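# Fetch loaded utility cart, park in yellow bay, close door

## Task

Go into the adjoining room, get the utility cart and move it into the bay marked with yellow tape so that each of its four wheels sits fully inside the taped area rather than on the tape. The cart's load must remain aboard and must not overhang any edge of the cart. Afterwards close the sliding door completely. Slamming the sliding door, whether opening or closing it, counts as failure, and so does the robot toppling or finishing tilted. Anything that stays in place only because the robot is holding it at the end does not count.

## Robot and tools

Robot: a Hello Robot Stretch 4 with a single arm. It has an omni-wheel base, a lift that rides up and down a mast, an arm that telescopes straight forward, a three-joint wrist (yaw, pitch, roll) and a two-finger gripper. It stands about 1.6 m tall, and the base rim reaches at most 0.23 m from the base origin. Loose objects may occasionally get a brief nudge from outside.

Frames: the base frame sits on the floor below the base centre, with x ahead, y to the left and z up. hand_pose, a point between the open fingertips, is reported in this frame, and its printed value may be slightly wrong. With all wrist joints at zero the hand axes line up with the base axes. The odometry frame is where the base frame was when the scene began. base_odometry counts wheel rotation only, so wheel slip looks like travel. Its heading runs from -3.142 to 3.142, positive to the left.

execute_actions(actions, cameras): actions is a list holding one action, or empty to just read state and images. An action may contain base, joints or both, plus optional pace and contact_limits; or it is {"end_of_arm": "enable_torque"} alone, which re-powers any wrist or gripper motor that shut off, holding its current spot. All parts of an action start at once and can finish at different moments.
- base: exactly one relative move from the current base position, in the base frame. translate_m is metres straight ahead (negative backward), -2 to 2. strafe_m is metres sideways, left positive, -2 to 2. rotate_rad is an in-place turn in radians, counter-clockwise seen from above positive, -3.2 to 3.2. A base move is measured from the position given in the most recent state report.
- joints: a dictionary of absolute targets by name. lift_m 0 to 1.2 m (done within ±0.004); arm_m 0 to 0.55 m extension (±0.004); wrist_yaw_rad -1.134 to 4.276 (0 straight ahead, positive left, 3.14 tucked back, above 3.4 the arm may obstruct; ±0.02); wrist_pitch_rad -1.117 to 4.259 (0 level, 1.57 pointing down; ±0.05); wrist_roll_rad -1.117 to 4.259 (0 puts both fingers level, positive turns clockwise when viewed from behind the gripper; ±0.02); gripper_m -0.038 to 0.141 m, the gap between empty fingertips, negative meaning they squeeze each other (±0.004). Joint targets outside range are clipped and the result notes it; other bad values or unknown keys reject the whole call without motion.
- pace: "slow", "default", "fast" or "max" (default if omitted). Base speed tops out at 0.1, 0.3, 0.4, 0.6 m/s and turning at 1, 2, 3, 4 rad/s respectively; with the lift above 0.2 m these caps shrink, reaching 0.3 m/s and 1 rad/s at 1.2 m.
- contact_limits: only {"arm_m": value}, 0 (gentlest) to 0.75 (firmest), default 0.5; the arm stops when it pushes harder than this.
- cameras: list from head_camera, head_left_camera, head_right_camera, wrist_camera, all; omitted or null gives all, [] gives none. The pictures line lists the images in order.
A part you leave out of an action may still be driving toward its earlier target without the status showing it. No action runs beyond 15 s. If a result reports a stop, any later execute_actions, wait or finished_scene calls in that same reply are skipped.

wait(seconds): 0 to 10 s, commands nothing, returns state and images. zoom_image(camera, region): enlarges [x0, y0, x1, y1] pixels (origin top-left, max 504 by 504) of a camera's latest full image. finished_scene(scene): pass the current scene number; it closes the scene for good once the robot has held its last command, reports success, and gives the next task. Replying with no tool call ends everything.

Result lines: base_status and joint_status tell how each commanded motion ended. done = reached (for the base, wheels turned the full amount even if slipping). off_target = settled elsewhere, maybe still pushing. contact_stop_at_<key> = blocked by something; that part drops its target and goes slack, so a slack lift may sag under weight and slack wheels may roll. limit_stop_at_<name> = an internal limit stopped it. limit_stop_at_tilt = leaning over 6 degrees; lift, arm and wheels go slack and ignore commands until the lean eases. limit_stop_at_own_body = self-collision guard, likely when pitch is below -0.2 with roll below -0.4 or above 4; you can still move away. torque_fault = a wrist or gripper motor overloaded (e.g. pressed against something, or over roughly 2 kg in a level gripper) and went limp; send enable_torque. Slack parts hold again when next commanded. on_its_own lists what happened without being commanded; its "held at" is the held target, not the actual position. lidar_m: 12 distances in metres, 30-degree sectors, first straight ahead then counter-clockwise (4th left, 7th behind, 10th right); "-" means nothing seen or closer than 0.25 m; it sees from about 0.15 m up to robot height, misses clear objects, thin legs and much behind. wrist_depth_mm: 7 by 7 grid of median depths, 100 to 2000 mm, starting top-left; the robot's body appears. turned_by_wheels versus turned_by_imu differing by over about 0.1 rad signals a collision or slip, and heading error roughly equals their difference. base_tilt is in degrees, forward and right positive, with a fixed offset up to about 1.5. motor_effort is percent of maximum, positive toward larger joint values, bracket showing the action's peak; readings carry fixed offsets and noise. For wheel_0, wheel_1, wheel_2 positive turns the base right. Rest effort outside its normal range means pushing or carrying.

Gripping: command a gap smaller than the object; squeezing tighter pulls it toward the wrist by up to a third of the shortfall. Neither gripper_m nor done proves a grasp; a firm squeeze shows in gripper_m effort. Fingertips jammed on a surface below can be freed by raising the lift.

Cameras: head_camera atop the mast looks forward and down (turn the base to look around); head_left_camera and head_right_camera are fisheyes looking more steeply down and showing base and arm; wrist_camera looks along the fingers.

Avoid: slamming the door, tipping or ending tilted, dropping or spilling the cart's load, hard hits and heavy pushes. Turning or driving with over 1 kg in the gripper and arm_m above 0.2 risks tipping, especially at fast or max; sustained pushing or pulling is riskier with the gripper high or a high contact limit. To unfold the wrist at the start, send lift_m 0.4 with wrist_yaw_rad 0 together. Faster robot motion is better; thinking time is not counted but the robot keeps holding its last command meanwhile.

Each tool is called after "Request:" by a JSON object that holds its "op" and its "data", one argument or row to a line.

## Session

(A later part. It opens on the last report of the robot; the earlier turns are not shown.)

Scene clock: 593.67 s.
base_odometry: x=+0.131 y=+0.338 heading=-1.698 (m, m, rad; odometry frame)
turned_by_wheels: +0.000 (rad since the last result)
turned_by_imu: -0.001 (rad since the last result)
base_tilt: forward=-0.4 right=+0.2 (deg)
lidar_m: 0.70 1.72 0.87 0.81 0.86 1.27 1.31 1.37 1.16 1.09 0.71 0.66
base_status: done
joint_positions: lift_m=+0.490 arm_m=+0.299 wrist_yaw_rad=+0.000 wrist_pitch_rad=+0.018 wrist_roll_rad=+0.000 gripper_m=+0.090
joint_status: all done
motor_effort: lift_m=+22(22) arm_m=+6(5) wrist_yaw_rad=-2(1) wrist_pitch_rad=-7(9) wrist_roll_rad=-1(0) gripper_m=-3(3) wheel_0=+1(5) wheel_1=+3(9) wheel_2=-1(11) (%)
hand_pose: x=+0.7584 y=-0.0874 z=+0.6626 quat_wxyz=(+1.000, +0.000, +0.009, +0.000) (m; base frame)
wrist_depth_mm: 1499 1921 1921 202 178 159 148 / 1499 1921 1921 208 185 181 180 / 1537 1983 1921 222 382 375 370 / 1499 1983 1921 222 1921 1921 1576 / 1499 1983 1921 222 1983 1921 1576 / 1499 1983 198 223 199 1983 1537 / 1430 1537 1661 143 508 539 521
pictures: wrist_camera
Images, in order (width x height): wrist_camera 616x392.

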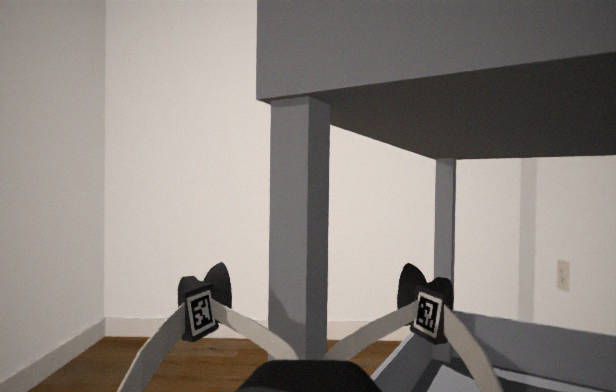

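Request:
{"op": "execute_actions", "data": {
  "actions": [
    {"joints":{"arm_m":0.345}}
  ],
  "cameras": []
}}

Request:
{"op": "execute_actions", "data": {
  "actions": [
    {"joints":{"gripper_m":0.0}}
  ],
  "cameras": []
}}

Request:
{"op": "execute_actions", "data": {
  "actions": [
    {"joints":{"arm_m":0.1},"pace":"slow"}
  ],
  "cameras": ["head_camera","head_left_camera","wrist_camera"]
}}

Scene clock: 604.10 s.
base_odometry: x=+0.131 y=+0.338 heading=-1.698 (m, m, rad; odometry frame)
turned_by_wheels: +0.000 (rad since the last result)
turned_by_imu: -0.001 (rad since the last result)
base_tilt: forward=-0.4 right=+0.2 (deg)
lidar_m: 0.69 1.72 0.86 0.83 0.85 1.25 1.32 1.36 1.13 1.09 0.71 0.67
base_status: not commanded
joint_positions: lift_m=+0.490 arm_m=+0.344 wrist_yaw_rad=+0.000 wrist_pitch_rad=+0.018 wrist_roll_rad=+0.000 gripper_m=+0.090
joint_status: all done
motor_effort: lift_m=+22(22) arm_m=+6(6) wrist_yaw_rad=-2(2) wrist_pitch_rad=-5(7) wrist_roll_rad=-1(1) gripper_m=-2(0) wheel_0=+2(2) wheel_1=+2(2) wheel_2=-1(1) (%)
hand_pose: x=+0.8034 y=-0.0874 z=+0.6626 quat_wxyz=(+1.000, +0.000, +0.009, +0.000) (m; base frame)
wrist_depth_mm: 1499 1921 1921 156 140 127 120 / 1499 1863 1863 168 184 182 181 / 1499 1921 1863 173 1921 375 368 / 1499 1863 1921 174 1921 1921 1537 / 1537 1863 1921 174 1921 1863 1537 / 1537 1921 191 174 199 1921 1576 / 1464 1537 1618 143 1464 517 492
pictures: none
No camera images: the call's "cameras" was empty. Leave "cameras" out to get every camera's image.

Scene clock: 605.80 s.
base_odometry: x=+0.131 y=+0.338 heading=-1.698 (m, m, rad; odometry frame)
turned_by_wheels: +0.000 (rad since the last result)
turned_by_imu: +0.000 (rad since the last result)
base_tilt: forward=-0.4 right=+0.2 (deg)
lidar_m: 0.70 1.72 0.86 0.82 0.87 1.25 1.32 1.37 1.15 1.10 0.71 0.66
base_status: not commanded
joint_positions: lift_m=+0.490 arm_m=+0.344 wrist_yaw_rad=+0.006 wrist_pitch_rad=+0.018 wrist_roll_rad=+0.000 gripper_m=+0.000
joint_status: all done
on_its_own: wrist_yaw_rad is at rest, and its effort (-18) is outside its rest range (-13 to +13)
motor_effort: lift_m=+22(22) arm_m=+5(5) wrist_yaw_rad=-18(19) wrist_pitch_rad=-7(6) wrist_roll_rad=+0(1) gripper_m=-6(8) wheel_0=+4(4) wheel_1=+2(2) wheel_2=+0(1) (%)
hand_pose: x=+0.8039 y=-0.0858 z=+0.6626 quat_wxyz=(+1.000, +0.000, +0.009, +0.003) (m; base frame)
wrist_depth_mm: 1464 1921 1921 158 140 128 120 / 1464 1921 1863 168 185 182 181 / 1464 1921 1921 172 1921 377 373 / 1430 1983 1921 172 1863 1921 1576 / 1499 1921 1863 172 1863 1863 1576 / 1464 1921 190 172 1863 1921 1576 / 1430 1537 1576 158 462 521 492
pictures: none
No camera images: the call's "cameras" was empty. Leave "cameras" out to get every camera's image.

Scene clock: 609.53 s.
base_odometry: x=+0.131 y=+0.338 heading=-1.699 (m, m, rad; odometry frame)
turned_by_wheels: -0.001 (rad since the last result)
turned_by_imu: -0.002 (rad since the last result)
base_tilt: forward=-0.4 right=+0.2 (deg)
lidar_m: 0.49 1.72 0.88 0.82 0.86 1.27 1.31 1.38 1.15 1.09 0.61 0.49
base_status: not commanded
joint_positions: lift_m=+0.490 arm_m=+0.101 wrist_yaw_rad=-0.007 wrist_pitch_rad=+0.019 wrist_roll_rad=+0.000 gripper_m=+0.000
joint_status: all done
on_its_own: wrist_yaw_rad is at rest, and its effort (+17) is outside its rest range (-13 to +13)
motor_effort: lift_m=+22(22) arm_m=-7(8) wrist_yaw_rad=+17(25) wrist_pitch_rad=-10(10) wrist_roll_rad=+0(1) gripper_m=-9(13) wheel_0=-3(5) wheel_1=+1(2) wheel_2=-1(2) (%)
hand_pose: x=+0.5600 y=-0.0893 z=+0.6624 quat_wxyz=(+1.000, +0.000, +0.010, -0.003) (m; base frame)
wrist_depth_mm: 1499 - - 158 152 146 143 / 1537 - - 165 180 179 178 / 1537 - - 165 375 370 366 / 1499 - - 166 - - 1576 / 1537 - - 166 - - 1537 / 1537 - - 166 185 - 1464 / 1464 1661 1464 164 539 508 554
pictures: head_camera, head_left_camera, wrist_camera
Images, in order (width x height): head_camera 420x560, head_left_camera 420x672, wrist_camera 616x392.

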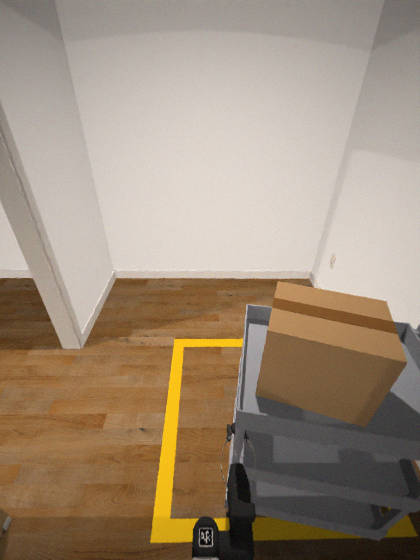

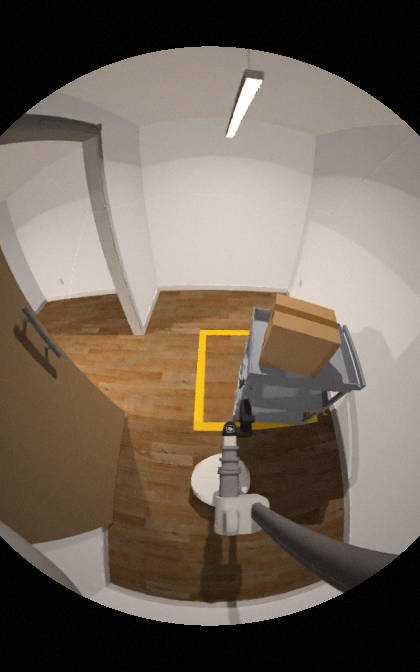

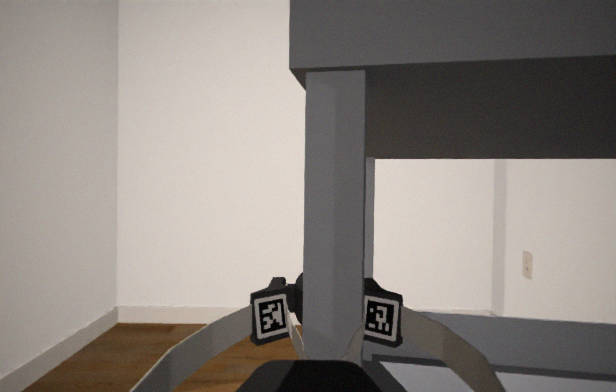

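Request:
{"op": "execute_actions", "data": {
  "actions": [
    {"joints":{"gripper_m":0.09}}
  ],
  "cameras": []
}}

Request:
{"op": "execute_actions", "data": {
  "actions": [
    {"base":{"translate_m":-0.25},"joints":{"arm_m":0.0}}
  ],
  "cameras": []
}}

Request:
{"op": "execute_actions", "data": {
  "actions": [
    {"base":{"strafe_m":-0.25},"joints":{"lift_m":0.15}}
  ]
}}

Scene clock: 626.17 s.
base_odometry: x=+0.131 y=+0.338 heading=-1.699 (m, m, rad; odometry frame)
turned_by_wheels: +0.000 (rad since the last result)
turned_by_imu: -0.001 (rad since the last result)
base_tilt: forward=-0.4 right=+0.3 (deg)
lidar_m: 0.48 1.72 0.86 0.82 0.87 1.26 1.31 1.39 1.14 1.10 0.60 0.48
base_status: not commanded
joint_positions: lift_m=+0.490 arm_m=+0.101 wrist_yaw_rad=-0.001 wrist_pitch_rad=+0.019 wrist_roll_rad=+0.000 gripper_m=+0.090
joint_status: all done
motor_effort: lift_m=+22(22) arm_m=-5(7) wrist_yaw_rad=+0(18) wrist_pitch_rad=-11(9) wrist_roll_rad=-1(0) gripper_m=+0(7) wheel_0=-2(4) wheel_1=+1(1) wheel_2=-2(2) (%)
hand_pose: x=+0.5601 y=-0.0877 z=+0.6625 quat_wxyz=(+1.000, +0.000, +0.009, +0.000) (m; base frame)
wrist_depth_mm: 1464 - - 160 154 147 143 / 1464 - - - 163 178 177 / 1499 - - - 307 366 362 / 1499 - - - - - 1537 / 1499 - - - - - 1576 / 1499 - 198 - 187 1921 1499 / 1430 1537 1661 143 539 539 549
pictures: none
No camera images: the call's "cameras" was empty. Leave "cameras" out to get every camera's image.

Scene clock: 628.47 s.
base_odometry: x=+0.163 y=+0.586 heading=-1.699 (m, m, rad; odometry frame)
turned_by_wheels: +0.000 (rad since the last result)
turned_by_imu: +0.000 (rad since the last result)
base_tilt: forward=-0.3 right=+0.2 (deg)
lidar_m: 0.73 1.92 0.86 0.83 0.86 1.13 1.06 1.12 1.16 1.10 0.90 0.74
base_status: done
joint_positions: lift_m=+0.490 arm_m=+0.001 wrist_yaw_rad=+0.000 wrist_pitch_rad=+0.019 wrist_roll_rad=+0.000 gripper_m=+0.090
joint_status: all done
motor_effort: lift_m=+22(22) arm_m=-5(5) wrist_yaw_rad=-2(0) wrist_pitch_rad=-9(10) wrist_roll_rad=-1(1) gripper_m=-2(2) wheel_0=-1(5) wheel_1=-2(7) wheel_2=-1(9) (%)
hand_pose: x=+0.4603 y=-0.0874 z=+0.6625 quat_wxyz=(+1.000, +0.000, +0.009, +0.000) (m; base frame)
wrist_depth_mm: 1661 - - - 580 539 508 / 1661 - - - 496 477 459 / 1537 - - - 492 477 455 / 1537 - - - - - 1537 / 1537 - - - - - 1537 / 1537 - 198 - 199 866 854 / 1576 1537 1661 143 492 469 459
pictures: none
No camera images: the call's "cameras" was empty. Leave "cameras" out to get every camera's image.

Scene clock: 630.90 s.
base_odometry: x=-0.085 y=+0.618 heading=-1.699 (m, m, rad; odometry frame)
turned_by_wheels: +0.000 (rad since the last result)
turned_by_imu: +0.000 (rad since the last result)
base_tilt: forward=-0.4 right=+0.2 (deg)
lidar_m: 0.69 2.06 1.13 1.06 1.10 1.10 1.07 1.09 0.90 0.85 0.89 0.68
base_status: done
joint_positions: lift_m=+0.150 arm_m=+0.001 wrist_yaw_rad=+0.000 wrist_pitch_rad=+0.019 wrist_roll_rad=+0.000 gripper_m=+0.090
joint_status: all done
motor_effort: lift_m=+13(22) arm_m=-5(5) wrist_yaw_rad=-2(2) wrist_pitch_rad=-6(9) wrist_roll_rad=-1(0) gripper_m=-2(0) wheel_0=+1(9) wheel_1=+0(5) wheel_2=+0(0) (%)
hand_pose: x=+0.4603 y=-0.0874 z=+0.3232 quat_wxyz=(+1.000, +0.000, +0.009, +0.000) (m; base frame)
wrist_depth_mm: 1863 - - 946 - 1464 1182 / 1863 521 496 473 449 433 415 / 1863 539 521 512 496 484 473 / 1863 - - - - 1808 1229 / 1756 1808 - - - 1464 1205 / 1281 621 198 798 199 759 699 / 866 521 496 143 449 430 418
pictures: head_camera, head_left_camera, head_right_camera, wrist_camera
Images, in order (width x height): head_camera 420x560, head_left_camera 420x672, head_right_camera 420x672, wrist_camera 616x392.

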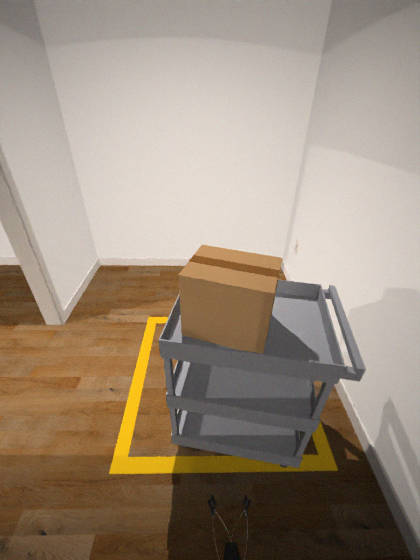

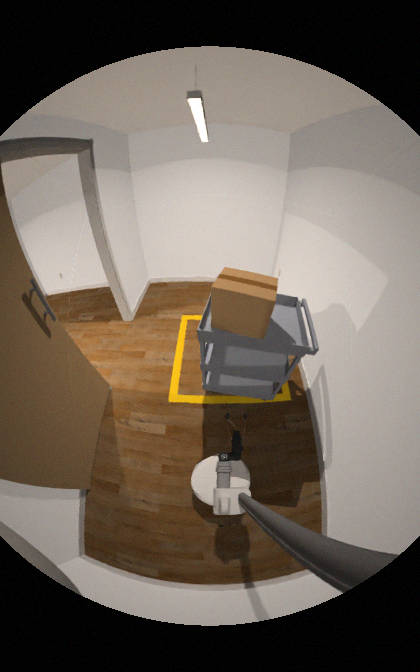

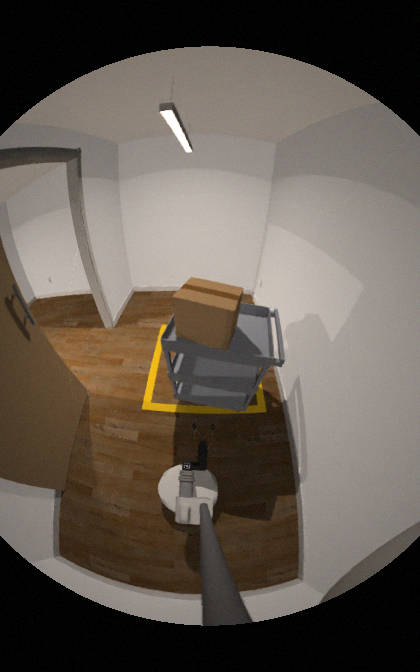

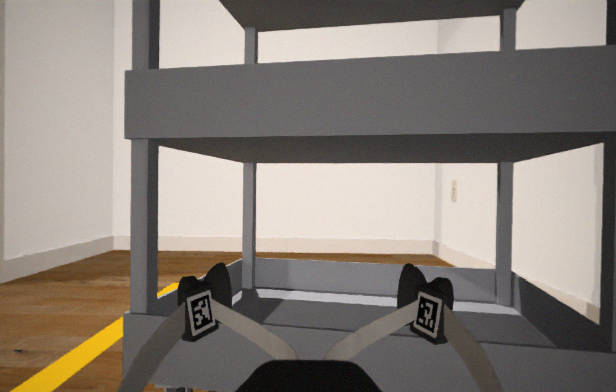

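Request:
{"op": "execute_actions", "data": {
  "actions": [
    {"base":{"strafe_m":-0.14},"joints":{"lift_m":0.3,"gripper_m":0.0,"arm_m":0.15}}
  ],
  "cameras": []
}}

Request:
{"op": "execute_actions", "data": {
  "actions": [
    {"joints":{"arm_m":0.38},"pace":"slow"}
  ],
  "cameras": []
}}

Request:
{"op": "execute_actions", "data": {
  "actions": [
    {"joints":{"arm_m":0.0,"lift_m":0.15}}
  ],
  "cameras": ["head_camera","wrist_camera","head_left_camera"]
}}

Scene clock: 645.80 s.
base_odometry: x=-0.224 y=+0.635 heading=-1.699 (m, m, rad; odometry frame)
turned_by_wheels: +0.000 (rad since the last result)
turned_by_imu: -0.001 (rad since the last result)
base_tilt: forward=-0.4 right=+0.2 (deg)
lidar_m: 0.67 0.74 1.28 1.20 1.32 1.12 1.06 1.06 0.73 0.71 0.75 0.67
base_status: done
joint_positions: lift_m=+0.300 arm_m=+0.149 wrist_yaw_rad=+0.000 wrist_pitch_rad=+0.018 wrist_roll_rad=+0.000 gripper_m=+0.000
joint_status: all done
motor_effort: lift_m=+22(25) arm_m=+6(7) wrist_yaw_rad=-2(2) wrist_pitch_rad=-7(8) wrist_roll_rad=-1(1) gripper_m=-5(6) wheel_0=-1(8) wheel_1=-1(8) wheel_2=+0(1) (%)
hand_pose: x=+0.6084 y=-0.0874 z=+0.4726 quat_wxyz=(+1.000, +0.000, +0.009, +0.000) (m; base frame)
wrist_depth_mm: 1983 585 580 574 574 615 1025 / - - - - - 1281 1025 / - - - - - 1281 1025 / 345 329 312 297 285 273 264 / 342 325 310 296 283 271 263 / 1756 1618 314 201 281 276 265 / 1205 750 768 183 732 1098 285
pictures: none
No camera images: the call's "cameras" was empty. Leave "cameras" out to get every camera's image.

Scene clock: 649.37 s.
base_odometry: x=-0.224 y=+0.636 heading=-1.700 (m, m, rad; odometry frame)
turned_by_wheels: +0.000 (rad since the last result)
turned_by_imu: -0.002 (rad since the last result)
base_tilt: forward=-0.4 right=+0.2 (deg)
lidar_m: 0.81 0.84 1.28 1.21 1.32 1.13 1.05 1.05 0.76 0.71 0.74 0.88
base_status: not commanded
joint_positions: lift_m=+0.300 arm_m=+0.379 wrist_yaw_rad=-0.005 wrist_pitch_rad=+0.018 wrist_roll_rad=+0.000 gripper_m=+0.000
joint_status: all done
on_its_own: wrist_yaw_rad is at rest, and its effort (+14) is outside its rest range (-13 to +13)
motor_effort: lift_m=+22(22) arm_m=+7(14) wrist_yaw_rad=+14(23) wrist_pitch_rad=-4(7) wrist_roll_rad=+0(0) gripper_m=-4(4) wheel_0=+0(1) wheel_1=-1(1) wheel_2=-7(9) (%)
hand_pose: x=+0.8376 y=-0.0890 z=+0.4728 quat_wxyz=(+1.000, +0.000, +0.009, -0.003) (m; base frame)
wrist_depth_mm: 634 585 580 580 574 1336 1008 / 1983 - - - - 1430 991 / - - - - - 1430 991 / 223 226 231 235 238 242 246 / 224 227 230 235 239 242 246 / 224 228 230 203 199 243 247 / 1118 1182 683 163 699 1118 976
pictures: none
No camera images: the call's "cameras" was empty. Leave "cameras" out to get every camera's image.

Scene clock: 651.60 s.
base_odometry: x=-0.224 y=+0.635 heading=-1.699 (m, m, rad; odometry frame)
turned_by_wheels: +0.000 (rad since the last result)
turned_by_imu: +0.000 (rad since the last result)
base_tilt: forward=-0.4 right=+0.2 (deg)
lidar_m: 0.81 0.84 1.28 1.21 1.33 1.12 1.07 1.05 0.75 0.70 0.74 0.87
base_status: not commanded
joint_positions: lift_m=+0.150 arm_m=+0.001 wrist_yaw_rad=+0.000 wrist_pitch_rad=+0.018 wrist_roll_rad=+0.000 gripper_m=+0.000
joint_status: all done
motor_effort: lift_m=+13(22) arm_m=-5(6) wrist_yaw_rad=-2(13) wrist_pitch_rad=-7(9) wrist_roll_rad=-1(0) gripper_m=-4(7) wheel_0=+0(0) wheel_1=-1(1) wheel_2=-3(7) (%)
hand_pose: x=+0.4603 y=-0.0875 z=+0.3233 quat_wxyz=(+1.000, +0.000, +0.009, +0.000) (m; base frame)
wrist_depth_mm: 1921 - 931 931 931 1397 1008 / 1863 - - - 1060 1366 991 / 1921 597 609 615 621 1366 991 / 1921 - - - - 1397 976 / 1808 - 1078 1078 - 1366 991 / 1138 603 603 202 627 1205 976 / 809 603 609 183 627 831 866
pictures: head_camera, head_left_camera, wrist_camera
Images, in order (width x height): head_camera 420x560, head_left_camera 420x672, wrist_camera 616x392.

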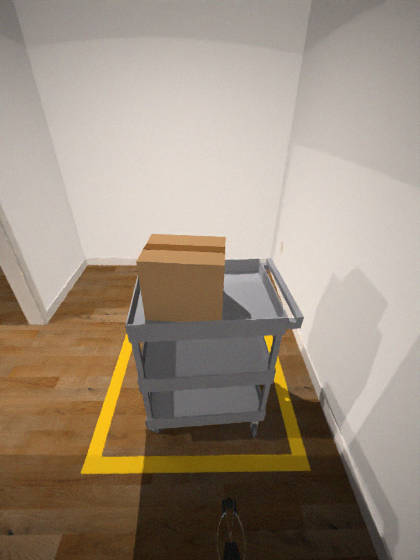

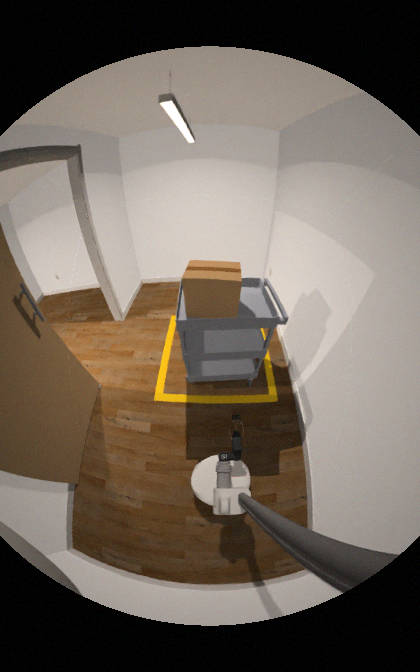

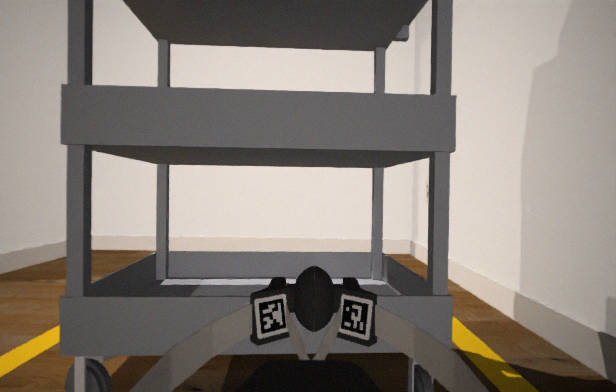

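Request:
{"op": "zoom_image", "data": {
  "camera": "head_left_camera",
  "region": [140,300,300,410]
}}

Request:
{"op": "zoom_image", "data": {
  "camera": "head_camera",
  "region": [70,300,330,490]
}}

Region (140, 300, 300, 410) of head_left_camera's 420x672 image, scaled by 3.150, with more detail than that image has; it fills the top 346 rows of this view, and the rest is white.

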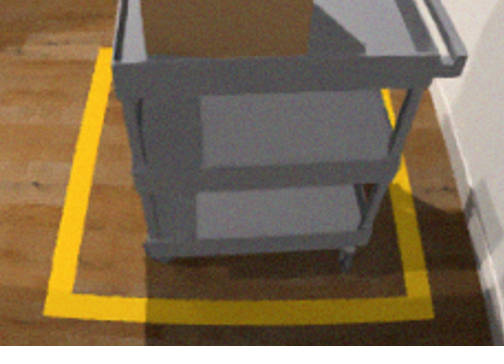

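Region (70, 300, 330, 490) of head_camera's 420x560 image, scaled by 1.938, with more detail than that image has; it fills the top 368 rows of this view, and the rest is white.

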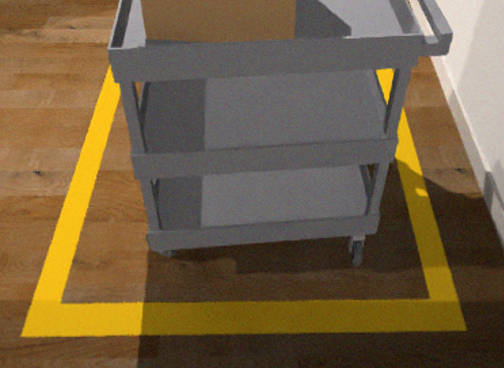

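Request:
{"op": "execute_actions", "data": {
  "actions": [
    {"base":{"strafe_m":0.6},"joints":{"lift_m":0.05}}
  ],
  "cameras": []
}}

Request:
{"op": "execute_actions", "data": {
  "actions": [
    {"base":{"translate_m":0.35}}
  ],
  "cameras": []
}}

Request:
{"op": "execute_actions", "data": {
  "actions": [
    {"base":{"rotate_rad":-0.75}}
  ],
  "cameras": ["head_camera","wrist_camera","head_left_camera"]
}}

Scene clock: 677.17 s.
base_odometry: x=+0.371 y=+0.559 heading=-1.699 (m, m, rad; odometry frame)
turned_by_wheels: +0.000 (rad since the last result)
turned_by_imu: -0.004 (rad since the last result)
base_tilt: forward=-0.3 right=+0.2 (deg)
lidar_m: 1.07 0.87 0.65 0.60 0.63 0.97 1.07 1.10 1.37 1.32 1.24 0.86
base_status: done
joint_positions: lift_m=+0.066 arm_m=+0.001 wrist_yaw_rad=+0.000 wrist_pitch_rad=+0.018 wrist_roll_rad=+0.000 gripper_m=+0.000
joint_status: lift_m limit_stop_at_own_body (moved -0.085 of -0.100)
on_its_own: lift_m is slack since a limit_stop_at_own_body (your +0.050 is given up); arm_m is slack since a limit_stop_at_own_body
motor_effort: lift_m=+18(18) arm_m=+0(5) wrist_yaw_rad=-2(2) wrist_pitch_rad=-7(8) wrist_roll_rad=-1(1) gripper_m=-4(3) wheel_0=+0(8) wheel_1=+0(10) wheel_2=+0(1) (%)
hand_pose: x=+0.4603 y=-0.0874 z=+0.2385 quat_wxyz=(+1.000, +0.000, +0.009, +0.000) (m; base frame)
wrist_depth_mm: - 1708 - - - 603 976 / - 1756 - - 1042 585 591 / - 1756 - - - 917 1661 / - 1808 - - - - 1921 / 1863 1618 1983 - 1025 585 597 / 976 991 1008 201 676 585 866 / 668 668 597 183 609 627 699
pictures: none
No camera images: the call's "cameras" was empty. Leave "cameras" out to get every camera's image.

not run: a stop came earlier in this reply.

not run: a stop came earlier in this reply.

Request:
{"op": "execute_actions", "data": {
  "actions": [
    {"base":{"translate_m":0.35},"joints":{"lift_m":0.15,"arm_m":0.0}}
  ],
  "cameras": []
}}

Request:
{"op": "execute_actions", "data": {
  "actions": [
    {"base":{"rotate_rad":-0.75}}
  ],
  "cameras": ["head_camera","wrist_camera","head_left_camera"]
}}

Scene clock: 686.30 s.
base_odometry: x=+0.326 y=+0.212 heading=-1.699 (m, m, rad; odometry frame)
turned_by_wheels: +0.000 (rad since the last result)
turned_by_imu: -0.002 (rad since the last result)
base_tilt: forward=-0.3 right=+0.2 (deg)
lidar_m: 2.31 1.53 0.65 0.62 0.65 0.88 1.42 1.49 1.37 1.31 0.67 0.54
base_status: done
joint_positions: lift_m=+0.150 arm_m=+0.001 wrist_yaw_rad=+0.000 wrist_pitch_rad=+0.018 wrist_roll_rad=+0.000 gripper_m=+0.000
joint_status: all done
motor_effort: lift_m=+22(24) arm_m=-5(3) wrist_yaw_rad=-2(2) wrist_pitch_rad=-8(5) wrist_roll_rad=-1(0) gripper_m=-7(3) wheel_0=+1(6) wheel_1=+2(2) wheel_2=+0(9) (%)
hand_pose: x=+0.4602 y=-0.0874 z=+0.3225 quat_wxyz=(+1.000, +0.000, +0.009, +0.000) (m; base frame)
wrist_depth_mm: 1160 1756 - - - - 327 / 1160 1756 - - - 455 327 / 1160 1808 - - - 512 480 / 1160 1756 - - - - 1863 / 1182 1808 - - - - 1863 / 1160 1281 1281 201 585 699 707 / 854 854 768 183 788 418 539
pictures: none
No camera images: the call's "cameras" was empty. Leave "cameras" out to get every camera's image.

Scene clock: 687.80 s.
base_odometry: x=+0.326 y=+0.212 heading=-2.449 (m, m, rad; odometry frame)
turned_by_wheels: -0.750 (rad since the last result)
turned_by_imu: -0.755 (rad since the last result)
base_tilt: forward=-0.4 right=+0.2 (deg)
lidar_m: 0.54 0.62 1.52 0.66 0.61 0.62 0.74 1.41 1.41 1.51 1.29 0.95
base_status: done
joint_positions: lift_m=+0.150 arm_m=+0.001 wrist_yaw_rad=+0.000 wrist_pitch_rad=+0.018 wrist_roll_rad=+0.000 gripper_m=+0.000
joint_status: not commanded
motor_effort: lift_m=+22(22) arm_m=-4(5) wrist_yaw_rad=-2(3) wrist_pitch_rad=-8(7) wrist_roll_rad=-1(1) gripper_m=-7(5) wheel_0=+2(6) wheel_1=+1(7) wheel_2=+1(7) (%)
hand_pose: x=+0.4602 y=-0.0875 z=+0.3226 quat_wxyz=(+1.000, +0.000, +0.009, +0.000) (m; base frame)
wrist_depth_mm: 615 340 842 946 1308 1098 960 / 402 340 404 504 1205 1118 960 / 549 366 525 544 691 1098 960 / 1863 - - 1618 1336 1078 960 / 1808 831 - 1464 1229 1098 960 / 654 647 778 202 676 1098 946 / 439 336 389 183 699 891 891
pictures: head_camera, head_left_camera, wrist_camera
Images, in order (width x height): head_camera 420x560, head_left_camera 420x672, wrist_camera 616x392.

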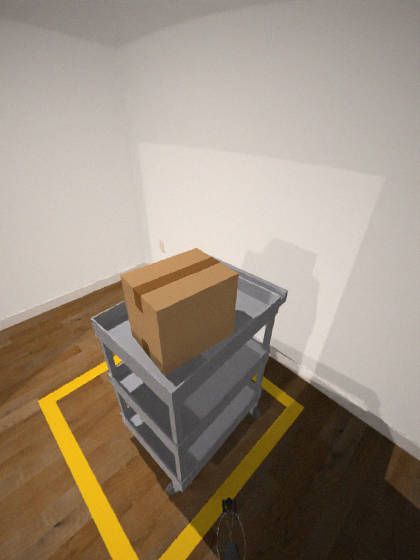

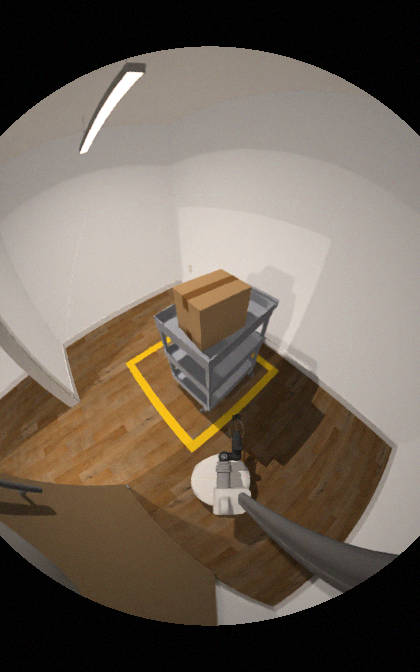

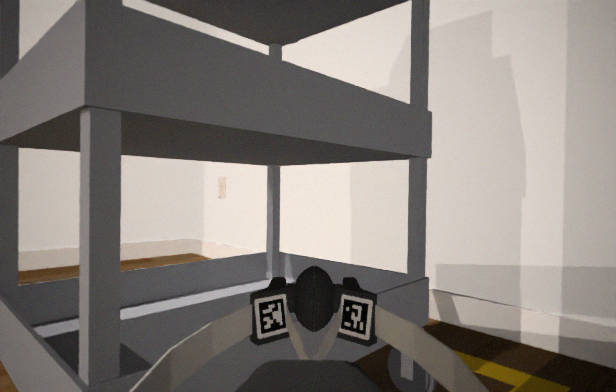

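Request:
{"op": "zoom_image", "data": {
  "camera": "head_camera",
  "region": [30,330,330,560]
}}

Region (30, 330, 330, 560) of head_camera's 420x560 image, scaled by 1.680, with more detail than that image has; it fills the top 386 rows of this view, and the rest is white.

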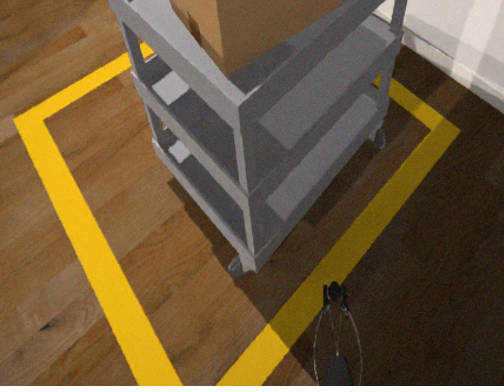

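Request:
{"op": "execute_actions", "data": {
  "actions": [
    {"base":{"rotate_rad":0.75},"joints":{"lift_m":0.96,"gripper_m":0.06}}
  ],
  "cameras": []
}}

Request:
{"op": "execute_actions", "data": {
  "actions": [
    {"base":{"translate_m":-0.55}}
  ],
  "cameras": []
}}

Request:
{"op": "execute_actions", "data": {
  "actions": [
    {"base":{"rotate_rad":0.37}}
  ],
  "cameras": ["head_camera","wrist_camera"]
}}

Scene clock: 720.87 s.
base_odometry: x=+0.326 y=+0.212 heading=-1.699 (m, m, rad; odometry frame)
turned_by_wheels: +0.750 (rad since the last result)
turned_by_imu: +0.752 (rad since the last result)
base_tilt: forward=-0.4 right=+0.2 (deg)
lidar_m: 2.30 1.52 0.65 0.61 0.64 0.89 1.42 1.48 1.36 1.31 0.69 0.56
base_status: done
joint_positions: lift_m=+0.960 arm_m=+0.001 wrist_yaw_rad=+0.000 wrist_pitch_rad=+0.018 wrist_roll_rad=+0.000 gripper_m=+0.060
joint_status: all done
motor_effort: lift_m=+22(24) arm_m=-5(5) wrist_yaw_rad=-2(2) wrist_pitch_rad=-7(7) wrist_roll_rad=-1(0) gripper_m=-5(4) wheel_0=+1(6) wheel_1=-1(7) wheel_2=-1(9) (%)
hand_pose: x=+0.4602 y=-0.0874 z=+1.1325 quat_wxyz=(+1.000, +0.000, +0.009, +0.000) (m; base frame)
wrist_depth_mm: 1138 1756 - - - - 1921 / 1160 1756 - - - - 1863 / 1160 1808 - - - - 1921 / 1160 1808 - - - - 1863 / 1160 1756 - - - - 1863 / 1160 1863 197 - 194 - 469 / 1182 1576 - 143 - 535 413
pictures: none
No camera images: the call's "cameras" was empty. Leave "cameras" out to get every camera's image.

Scene clock: 724.17 s.
base_odometry: x=+0.397 y=+0.757 heading=-1.699 (m, m, rad; odometry frame)
turned_by_wheels: +0.000 (rad since the last result)
turned_by_imu: +0.000 (rad since the last result)
base_tilt: forward=-0.5 right=+0.2 (deg)
lidar_m: 1.12 0.88 0.64 0.60 0.71 0.92 0.86 0.92 1.25 1.31 1.37 1.04
base_status: done
joint_positions: lift_m=+0.960 arm_m=+0.001 wrist_yaw_rad=+0.000 wrist_pitch_rad=+0.018 wrist_roll_rad=+0.000 gripper_m=+0.060
joint_status: not commanded
motor_effort: lift_m=+21(22) arm_m=-5(5) wrist_yaw_rad=-2(3) wrist_pitch_rad=-7(8) wrist_roll_rad=-1(0) gripper_m=-2(4) wheel_0=+0(5) wheel_1=-2(7) wheel_2=+0(9) (%)
hand_pose: x=+0.4602 y=-0.0874 z=+1.1326 quat_wxyz=(+1.000, +0.000, +0.009, +0.000) (m; base frame)
wrist_depth_mm: - 1863 - - - - 1921 / - 1863 - - - - 1921 / - 1863 - - - - 1863 / - 1921 - - - - 1863 / - 1921 - - - 891 1708 / - 1921 196 - 195 891 866 / - 1756 - 143 946 788 809
pictures: none
No camera images: the call's "cameras" was empty. Leave "cameras" out to get every camera's image.

Scene clock: 725.37 s.
base_odometry: x=+0.397 y=+0.757 heading=-1.329 (m, m, rad; odometry frame)
turned_by_wheels: +0.370 (rad since the last result)
turned_by_imu: +0.372 (rad since the last result)
base_tilt: forward=-0.4 right=+0.2 (deg)
lidar_m: 1.05 0.67 0.59 0.61 0.83 0.87 0.89 1.09 1.32 1.33 1.13 1.04
base_status: done
joint_positions: lift_m=+0.960 arm_m=+0.001 wrist_yaw_rad=+0.000 wrist_pitch_rad=+0.018 wrist_roll_rad=+0.000 gripper_m=+0.060
joint_status: not commanded
motor_effort: lift_m=+21(21) arm_m=-5(5) wrist_yaw_rad=-3(3) wrist_pitch_rad=-8(9) wrist_roll_rad=-1(1) gripper_m=-3(2) wheel_0=+0(4) wheel_1=-2(4) wheel_2=+0(6) (%)
hand_pose: x=+0.4602 y=-0.0874 z=+1.1326 quat_wxyz=(+1.000, +0.000, +0.009, +0.000) (m; base frame)
wrist_depth_mm: 634 809 - - - - - / 640 809 - - - - - / 640 809 - - - - - / 647 798 - - - - - / 640 809 - - - - - / 647 831 197 - 195 - - / 647 759 - 143 - - -
pictures: head_camera, wrist_camera
Images, in order (width x height): head_camera 420x560, wrist_camera 616x392.

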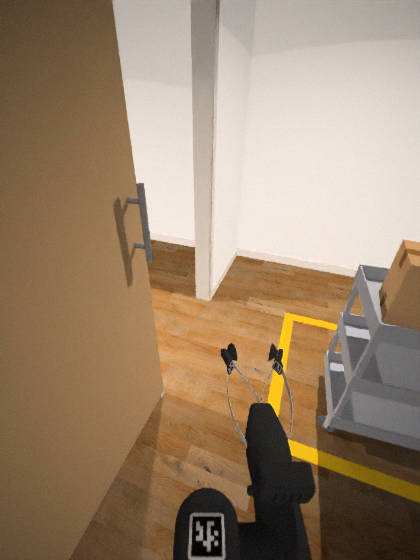

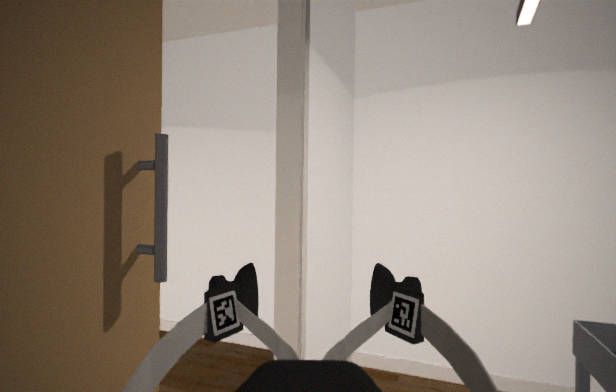

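Request:
{"op": "execute_actions", "data": {
  "actions": [
    {"base":{"strafe_m":0.2},"joints":{"wrist_yaw_rad":0.3}}
  ],
  "cameras": []
}}

Request:
{"op": "execute_actions", "data": {
  "actions": [
    {"joints":{"arm_m":0.35}}
  ],
  "cameras": ["head_camera","wrist_camera"]
}}

Scene clock: 740.07 s.
base_odometry: x=+0.591 y=+0.805 heading=-1.329 (m, m, rad; odometry frame)
turned_by_wheels: +0.000 (rad since the last result)
turned_by_imu: -0.002 (rad since the last result)
base_tilt: forward=-0.3 right=+0.3 (deg)
lidar_m: 0.77 0.47 0.42 0.44 0.61 0.80 0.81 1.00 1.50 1.51 1.19 1.19
base_status: done
joint_positions: lift_m=+0.960 arm_m=+0.001 wrist_yaw_rad=+0.300 wrist_pitch_rad=+0.018 wrist_roll_rad=+0.000 gripper_m=+0.060
joint_status: all done
motor_effort: lift_m=+21(21) arm_m=-5(5) wrist_yaw_rad=-3(4) wrist_pitch_rad=-7(6) wrist_roll_rad=-1(0) gripper_m=-2(2) wheel_0=+0(9) wheel_1=+0(10) wheel_2=+0(1) (%)
hand_pose: x=+0.4732 y=+0.0018 z=+1.1326 quat_wxyz=(+0.989, -0.001, +0.009, +0.149) (m; base frame)
wrist_depth_mm: 362 430 517 668 - 1983 - / 362 430 525 676 - 1808 - / 364 430 525 676 - 1808 - / 364 433 530 676 - 1808 - / 366 433 530 683 - 1808 - / 368 436 196 691 195 1863 - / 368 413 535 143 - 1863 -
pictures: none
No camera images: the call's "cameras" was empty. Leave "cameras" out to get every camera's image.

Scene clock: 742.23 s.
base_odometry: x=+0.591 y=+0.805 heading=-1.329 (m, m, rad; odometry frame)
turned_by_wheels: +0.000 (rad since the last result)
turned_by_imu: -0.001 (rad since the last result)
base_tilt: forward=-0.4 right=+0.2 (deg)
lidar_m: 0.77 0.47 0.42 0.44 0.63 0.80 0.82 1.00 1.51 1.51 1.18 1.19
base_status: not commanded
joint_positions: lift_m=+0.960 arm_m=+0.349 wrist_yaw_rad=+0.300 wrist_pitch_rad=+0.018 wrist_roll_rad=+0.000 gripper_m=+0.060
joint_status: all done
motor_effort: lift_m=+21(21) arm_m=+5(7) wrist_yaw_rad=-2(2) wrist_pitch_rad=-6(9) wrist_roll_rad=+0(0) gripper_m=-5(4) wheel_0=+0(0) wheel_1=+0(0) wheel_2=+0(0) (%)
hand_pose: x=+0.8213 y=+0.0017 z=+1.1327 quat_wxyz=(+0.989, -0.001, +0.009, +0.149) (m; base frame)
wrist_depth_mm: 257 306 373 477 - 1464 1983 / 259 304 375 477 - 1464 1983 / 259 307 375 445 - 1430 1983 / 260 307 375 445 - 1430 - / 259 309 375 452 - 1430 1983 / 260 310 197 449 195 1430 - / 262 294 379 143 - 1430 -
pictures: head_camera, wrist_camera
Images, in order (width x height): head_camera 420x560, wrist_camera 616x392.

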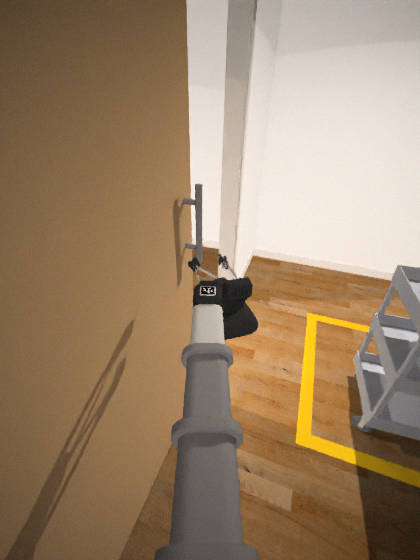

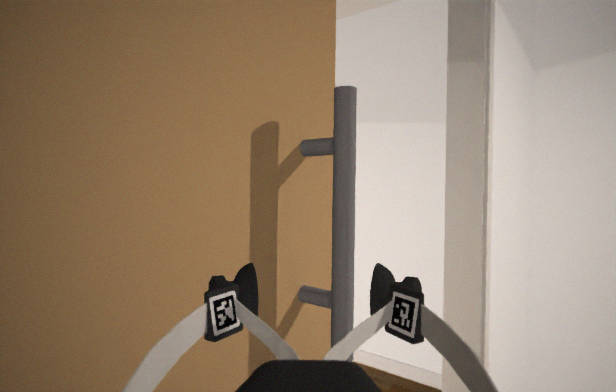

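Request:
{"op": "execute_actions", "data": {
  "actions": [
    {"base":{"strafe_m":0.035},"joints":{"arm_m":0.5},"pace":"slow"}
  ],
  "cameras": ["wrist_camera"]
}}

Scene clock: 752.00 s.
base_odometry: x=+0.625 y=+0.813 heading=-1.329 (m, m, rad; odometry frame)
turned_by_wheels: +0.000 (rad since the last result)
turned_by_imu: -0.002 (rad since the last result)
base_tilt: forward=-0.3 right=+0.2 (deg)
lidar_m: 0.70 0.43 0.38 0.45 0.57 0.80 0.81 1.00 1.53 1.55 1.21 1.26
base_status: done
joint_positions: lift_m=+0.960 arm_m=+0.499 wrist_yaw_rad=+0.300 wrist_pitch_rad=+0.018 wrist_roll_rad=+0.000 gripper_m=+0.060
joint_status: all done
motor_effort: lift_m=+21(21) arm_m=+6(6) wrist_yaw_rad=-2(2) wrist_pitch_rad=-8(7) wrist_roll_rad=+0(1) gripper_m=+0(6) wheel_0=+0(5) wheel_1=+2(6) wheel_2=+0(1) (%)
hand_pose: x=+0.9713 y=+0.0017 z=+1.1327 quat_wxyz=(+0.989, -0.001, +0.009, +0.149) (m; base frame)
wrist_depth_mm: 185 218 267 329 - 1229 1808 / 186 219 267 319 - 1255 1863 / 185 220 268 307 - 1229 1863 / 187 220 270 322 - 1229 1863 / 187 221 270 322 - 1255 1863 / 187 221 196 324 194 1255 1863 / 187 211 272 143 - 1229 1921
pictures: wrist_camera
Images, in order (width x height): wrist_camera 616x392.

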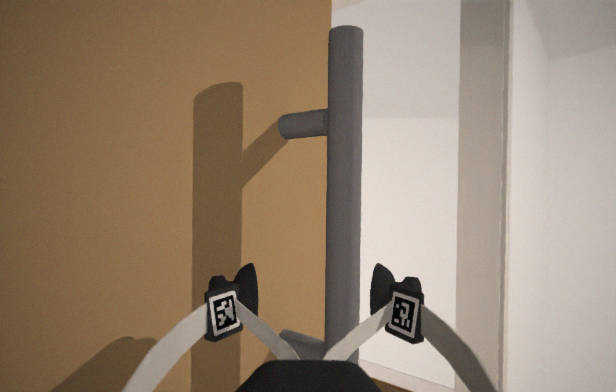

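Request:
{"op": "execute_actions", "data": {
  "actions": [
    {"base":{"translate_m":0.13},"pace":"slow"}
  ],
  "cameras": ["wrist_camera"]
}}

Scene clock: 759.93 s.
base_odometry: x=+0.656 y=+0.687 heading=-1.330 (m, m, rad; odometry frame)
turned_by_wheels: +0.000 (rad since the last result)
turned_by_imu: -0.003 (rad since the last result)
base_tilt: forward=-0.3 right=+0.0 (deg)
lidar_m: 0.65 0.39 0.34 0.34 0.52 0.91 0.92 1.13 1.57 1.59 1.12 1.34
base_status: done
joint_positions: lift_m=+0.960 arm_m=+0.499 wrist_yaw_rad=+0.295 wrist_pitch_rad=+0.018 wrist_roll_rad=+0.000 gripper_m=+0.060
joint_status: not commanded
motor_effort: lift_m=+21(21) arm_m=+6(6) wrist_yaw_rad=+12(14) wrist_pitch_rad=-7(8) wrist_roll_rad=-1(1) gripper_m=+1(1) wheel_0=-1(5) wheel_1=+1(9) wheel_2=-5(12) (%)
hand_pose: x=+0.9713 y=+0.0003 z=+1.1327 quat_wxyz=(+0.989, -0.001, +0.009, +0.147) (m; base frame)
wrist_depth_mm: 149 177 216 167 - 1118 1708 / 150 177 198 167 - 1118 1708 / 150 178 218 167 - 1118 1756 / 150 178 218 168 - 1118 1808 / 151 179 219 168 - 1118 1756 / 151 179 193 169 199 1118 1708 / 151 170 213 150 - 1078 1756
pictures: wrist_camera
Images, in order (width x height): wrist_camera 616x392.

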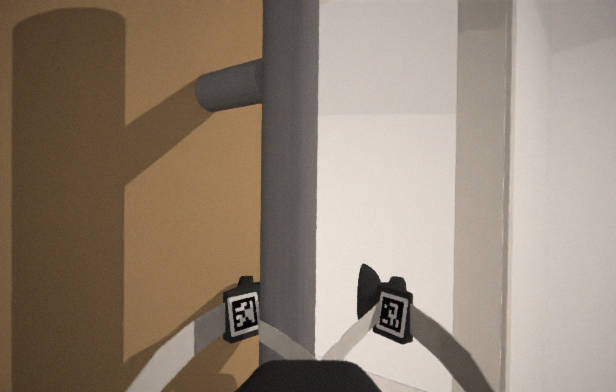

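Request:
{"op": "execute_actions", "data": {
  "actions": [
    {"joints":{"gripper_m":-0.02}}
  ],
  "cameras": []
}}

Request:
{"op": "execute_actions", "data": {
  "actions": [
    {"base":{"translate_m":0.25},"joints":{"arm_m":0.25},"pace":"slow"}
  ],
  "cameras": ["head_camera"]
}}

Scene clock: 771.30 s.
base_odometry: x=+0.656 y=+0.687 heading=-1.329 (m, m, rad; odometry frame)
turned_by_wheels: +0.001 (rad since the last result)
turned_by_imu: +0.000 (rad since the last result)
base_tilt: forward=-0.4 right=+0.2 (deg)
lidar_m: 0.62 0.39 0.34 0.35 0.50 0.91 0.93 1.15 1.58 1.59 1.14 1.34
base_status: not commanded
joint_positions: lift_m=+0.960 arm_m=+0.499 wrist_yaw_rad=+0.304 wrist_pitch_rad=+0.018 wrist_roll_rad=+0.000 gripper_m=-0.020
joint_status: all done
motor_effort: lift_m=+21(21) arm_m=+5(6) wrist_yaw_rad=-13(12) wrist_pitch_rad=-6(7) wrist_roll_rad=+0(0) gripper_m=-14(18) wheel_0=+3(4) wheel_1=+1(1) wheel_2=+1(5) (%)
hand_pose: x=+0.9713 y=+0.0028 z=+1.1327 quat_wxyz=(+0.988, -0.001, +0.009, +0.151) (m; base frame)
wrist_depth_mm: 143 169 206 166 - 1098 1708 / 143 169 194 165 - 1118 1756 / 144 170 206 165 - 1098 1708 / 144 170 208 166 - 1098 1708 / 144 171 208 166 - 1118 1756 / 145 171 190 166 - 1118 1708 / 145 159 203 153 - 1060 1756
pictures: none
No camera images: the call's "cameras" was empty. Leave "cameras" out to get every camera's image.

Scene clock: 775.07 s.
base_odometry: x=+0.716 y=+0.444 heading=-1.328 (m, m, rad; odometry frame)
turned_by_wheels: +0.001 (rad since the last result)
turned_by_imu: +0.000 (rad since the last result)
base_tilt: forward=-0.4 right=+0.3 (deg)
lidar_m: 0.47 0.30 0.26 0.26 0.32 0.81 1.16 1.43 1.68 1.30 0.98 2.58
base_status: done
joint_positions: lift_m=+0.960 arm_m=+0.251 wrist_yaw_rad=+0.303 wrist_pitch_rad=+0.019 wrist_roll_rad=+0.000 gripper_m=-0.020
joint_status: all done
motor_effort: lift_m=+22(21) arm_m=-5(6) wrist_yaw_rad=-10(12) wrist_pitch_rad=-7(5) wrist_roll_rad=+0(1) gripper_m=-14(13) wheel_0=+5(8) wheel_1=+4(10) wheel_2=-1(5) (%)
hand_pose: x=+0.7232 y=+0.0026 z=+1.1325 quat_wxyz=(+0.989, -0.001, +0.009, +0.151) (m; base frame)
wrist_depth_mm: 142 167 205 163 - 1098 1708 / 143 168 193 164 - 1098 1708 / 143 168 206 165 - 1098 1756 / 143 169 206 165 - 1098 1708 / 143 169 207 165 - 1098 1708 / 144 170 190 165 - 1118 1756 / 144 158 202 153 - 1060 1756
pictures: head_camera
Images, in order (width x height): head_camera 420x560.

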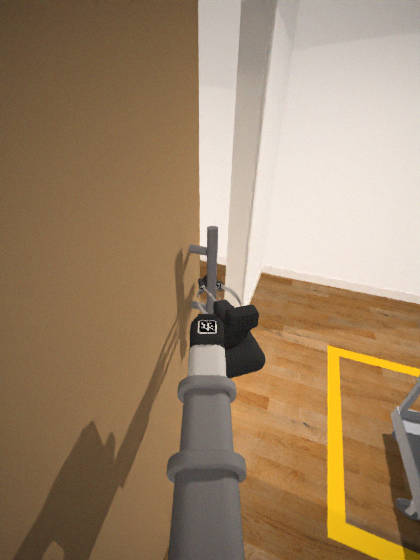

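Request:
{"op": "execute_actions", "data": {
  "actions": [
    {"base":{"strafe_m":-0.1},"joints":{"wrist_yaw_rad":0.6},"pace":"slow"}
  ],
  "cameras": []
}}

Request:
{"op": "execute_actions", "data": {
  "actions": [
    {"base":{"translate_m":0.25},"joints":{"wrist_yaw_rad":0.45},"pace":"slow"}
  ],
  "cameras": ["head_camera"]
}}

Scene clock: 787.33 s.
base_odometry: x=+0.620 y=+0.420 heading=-1.325 (m, m, rad; odometry frame)
turned_by_wheels: +0.003 (rad since the last result)
turned_by_imu: +0.005 (rad since the last result)
base_tilt: forward=-0.3 right=+0.2 (deg)
lidar_m: 0.63 0.41 0.35 0.35 0.45 1.04 1.21 1.50 1.57 1.22 0.86 2.53
base_status: done
joint_positions: lift_m=+0.960 arm_m=+0.251 wrist_yaw_rad=+0.622 wrist_pitch_rad=+0.018 wrist_roll_rad=+0.001 gripper_m=-0.020
joint_status: wrist_yaw_rad off_target (ended at +0.622, target +0.600)
on_its_own: wrist_yaw_rad is at rest, and its effort (-67) is outside its rest range (-13 to +13)
motor_effort: lift_m=+21(21) arm_m=-5(5) wrist_yaw_rad=-67(85) wrist_pitch_rad=-7(7) wrist_roll_rad=-1(2) gripper_m=-18(16) wheel_0=+21(24) wheel_1=+7(16) wheel_2=+14(14) (%)
hand_pose: x=+0.7071 y=+0.0972 z=+1.1327 quat_wxyz=(+0.952, -0.003, +0.009, +0.306) (m; base frame)
wrist_depth_mm: 180 200 220 176 - - 1863 / 180 200 217 177 - - 1921 / 180 200 221 178 - - 1983 / 181 200 220 178 - - 1921 / 181 201 222 180 - - 1921 / 181 202 181 182 - - 1921 / 181 192 219 169 - - 1863
pictures: none
No camera images: the call's "cameras" was empty. Leave "cameras" out to get every camera's image.

Scene clock: 791.13 s.
base_odometry: x=+0.680 y=+0.178 heading=-1.326 (m, m, rad; odometry frame)
turned_by_wheels: -0.002 (rad since the last result)
turned_by_imu: -0.013 (rad since the last result)
base_tilt: forward=-0.3 right=+0.3 (deg)
lidar_m: 0.50 0.31 0.26 0.25 0.35 0.83 1.45 1.79 1.64 0.79 0.80 2.28
base_status: done
joint_positions: lift_m=+0.960 arm_m=+0.250 wrist_yaw_rad=+0.437 wrist_pitch_rad=+0.018 wrist_roll_rad=+0.000 gripper_m=-0.020
joint_status: all done
on_its_own: wrist_yaw_rad is at rest, and its effort (+35) is outside its rest range (-13 to +13)
motor_effort: lift_m=+21(22) arm_m=-1(5) wrist_yaw_rad=+35(84) wrist_pitch_rad=-8(8) wrist_roll_rad=-2(2) gripper_m=-15(19) wheel_0=-7(30) wheel_1=+0(13) wheel_2=-14(20) (%)
hand_pose: x=+0.7194 y=+0.0429 z=+1.1326 quat_wxyz=(+0.976, -0.002, +0.009, +0.217) (m; base frame)
wrist_depth_mm: 142 163 193 153 - 831 904 / 142 164 189 154 - 831 917 / 143 165 195 154 - 831 960 / 143 165 195 154 - 831 960 / 143 165 196 154 - 831 976 / 144 166 182 154 185 831 976 / 144 159 191 150 - 768 991
pictures: head_camera
Images, in order (width x height): head_camera 420x560.

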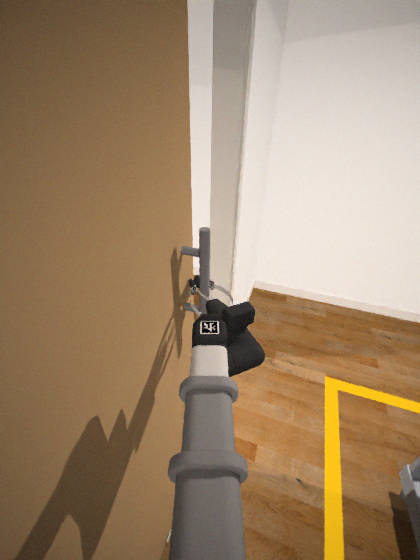

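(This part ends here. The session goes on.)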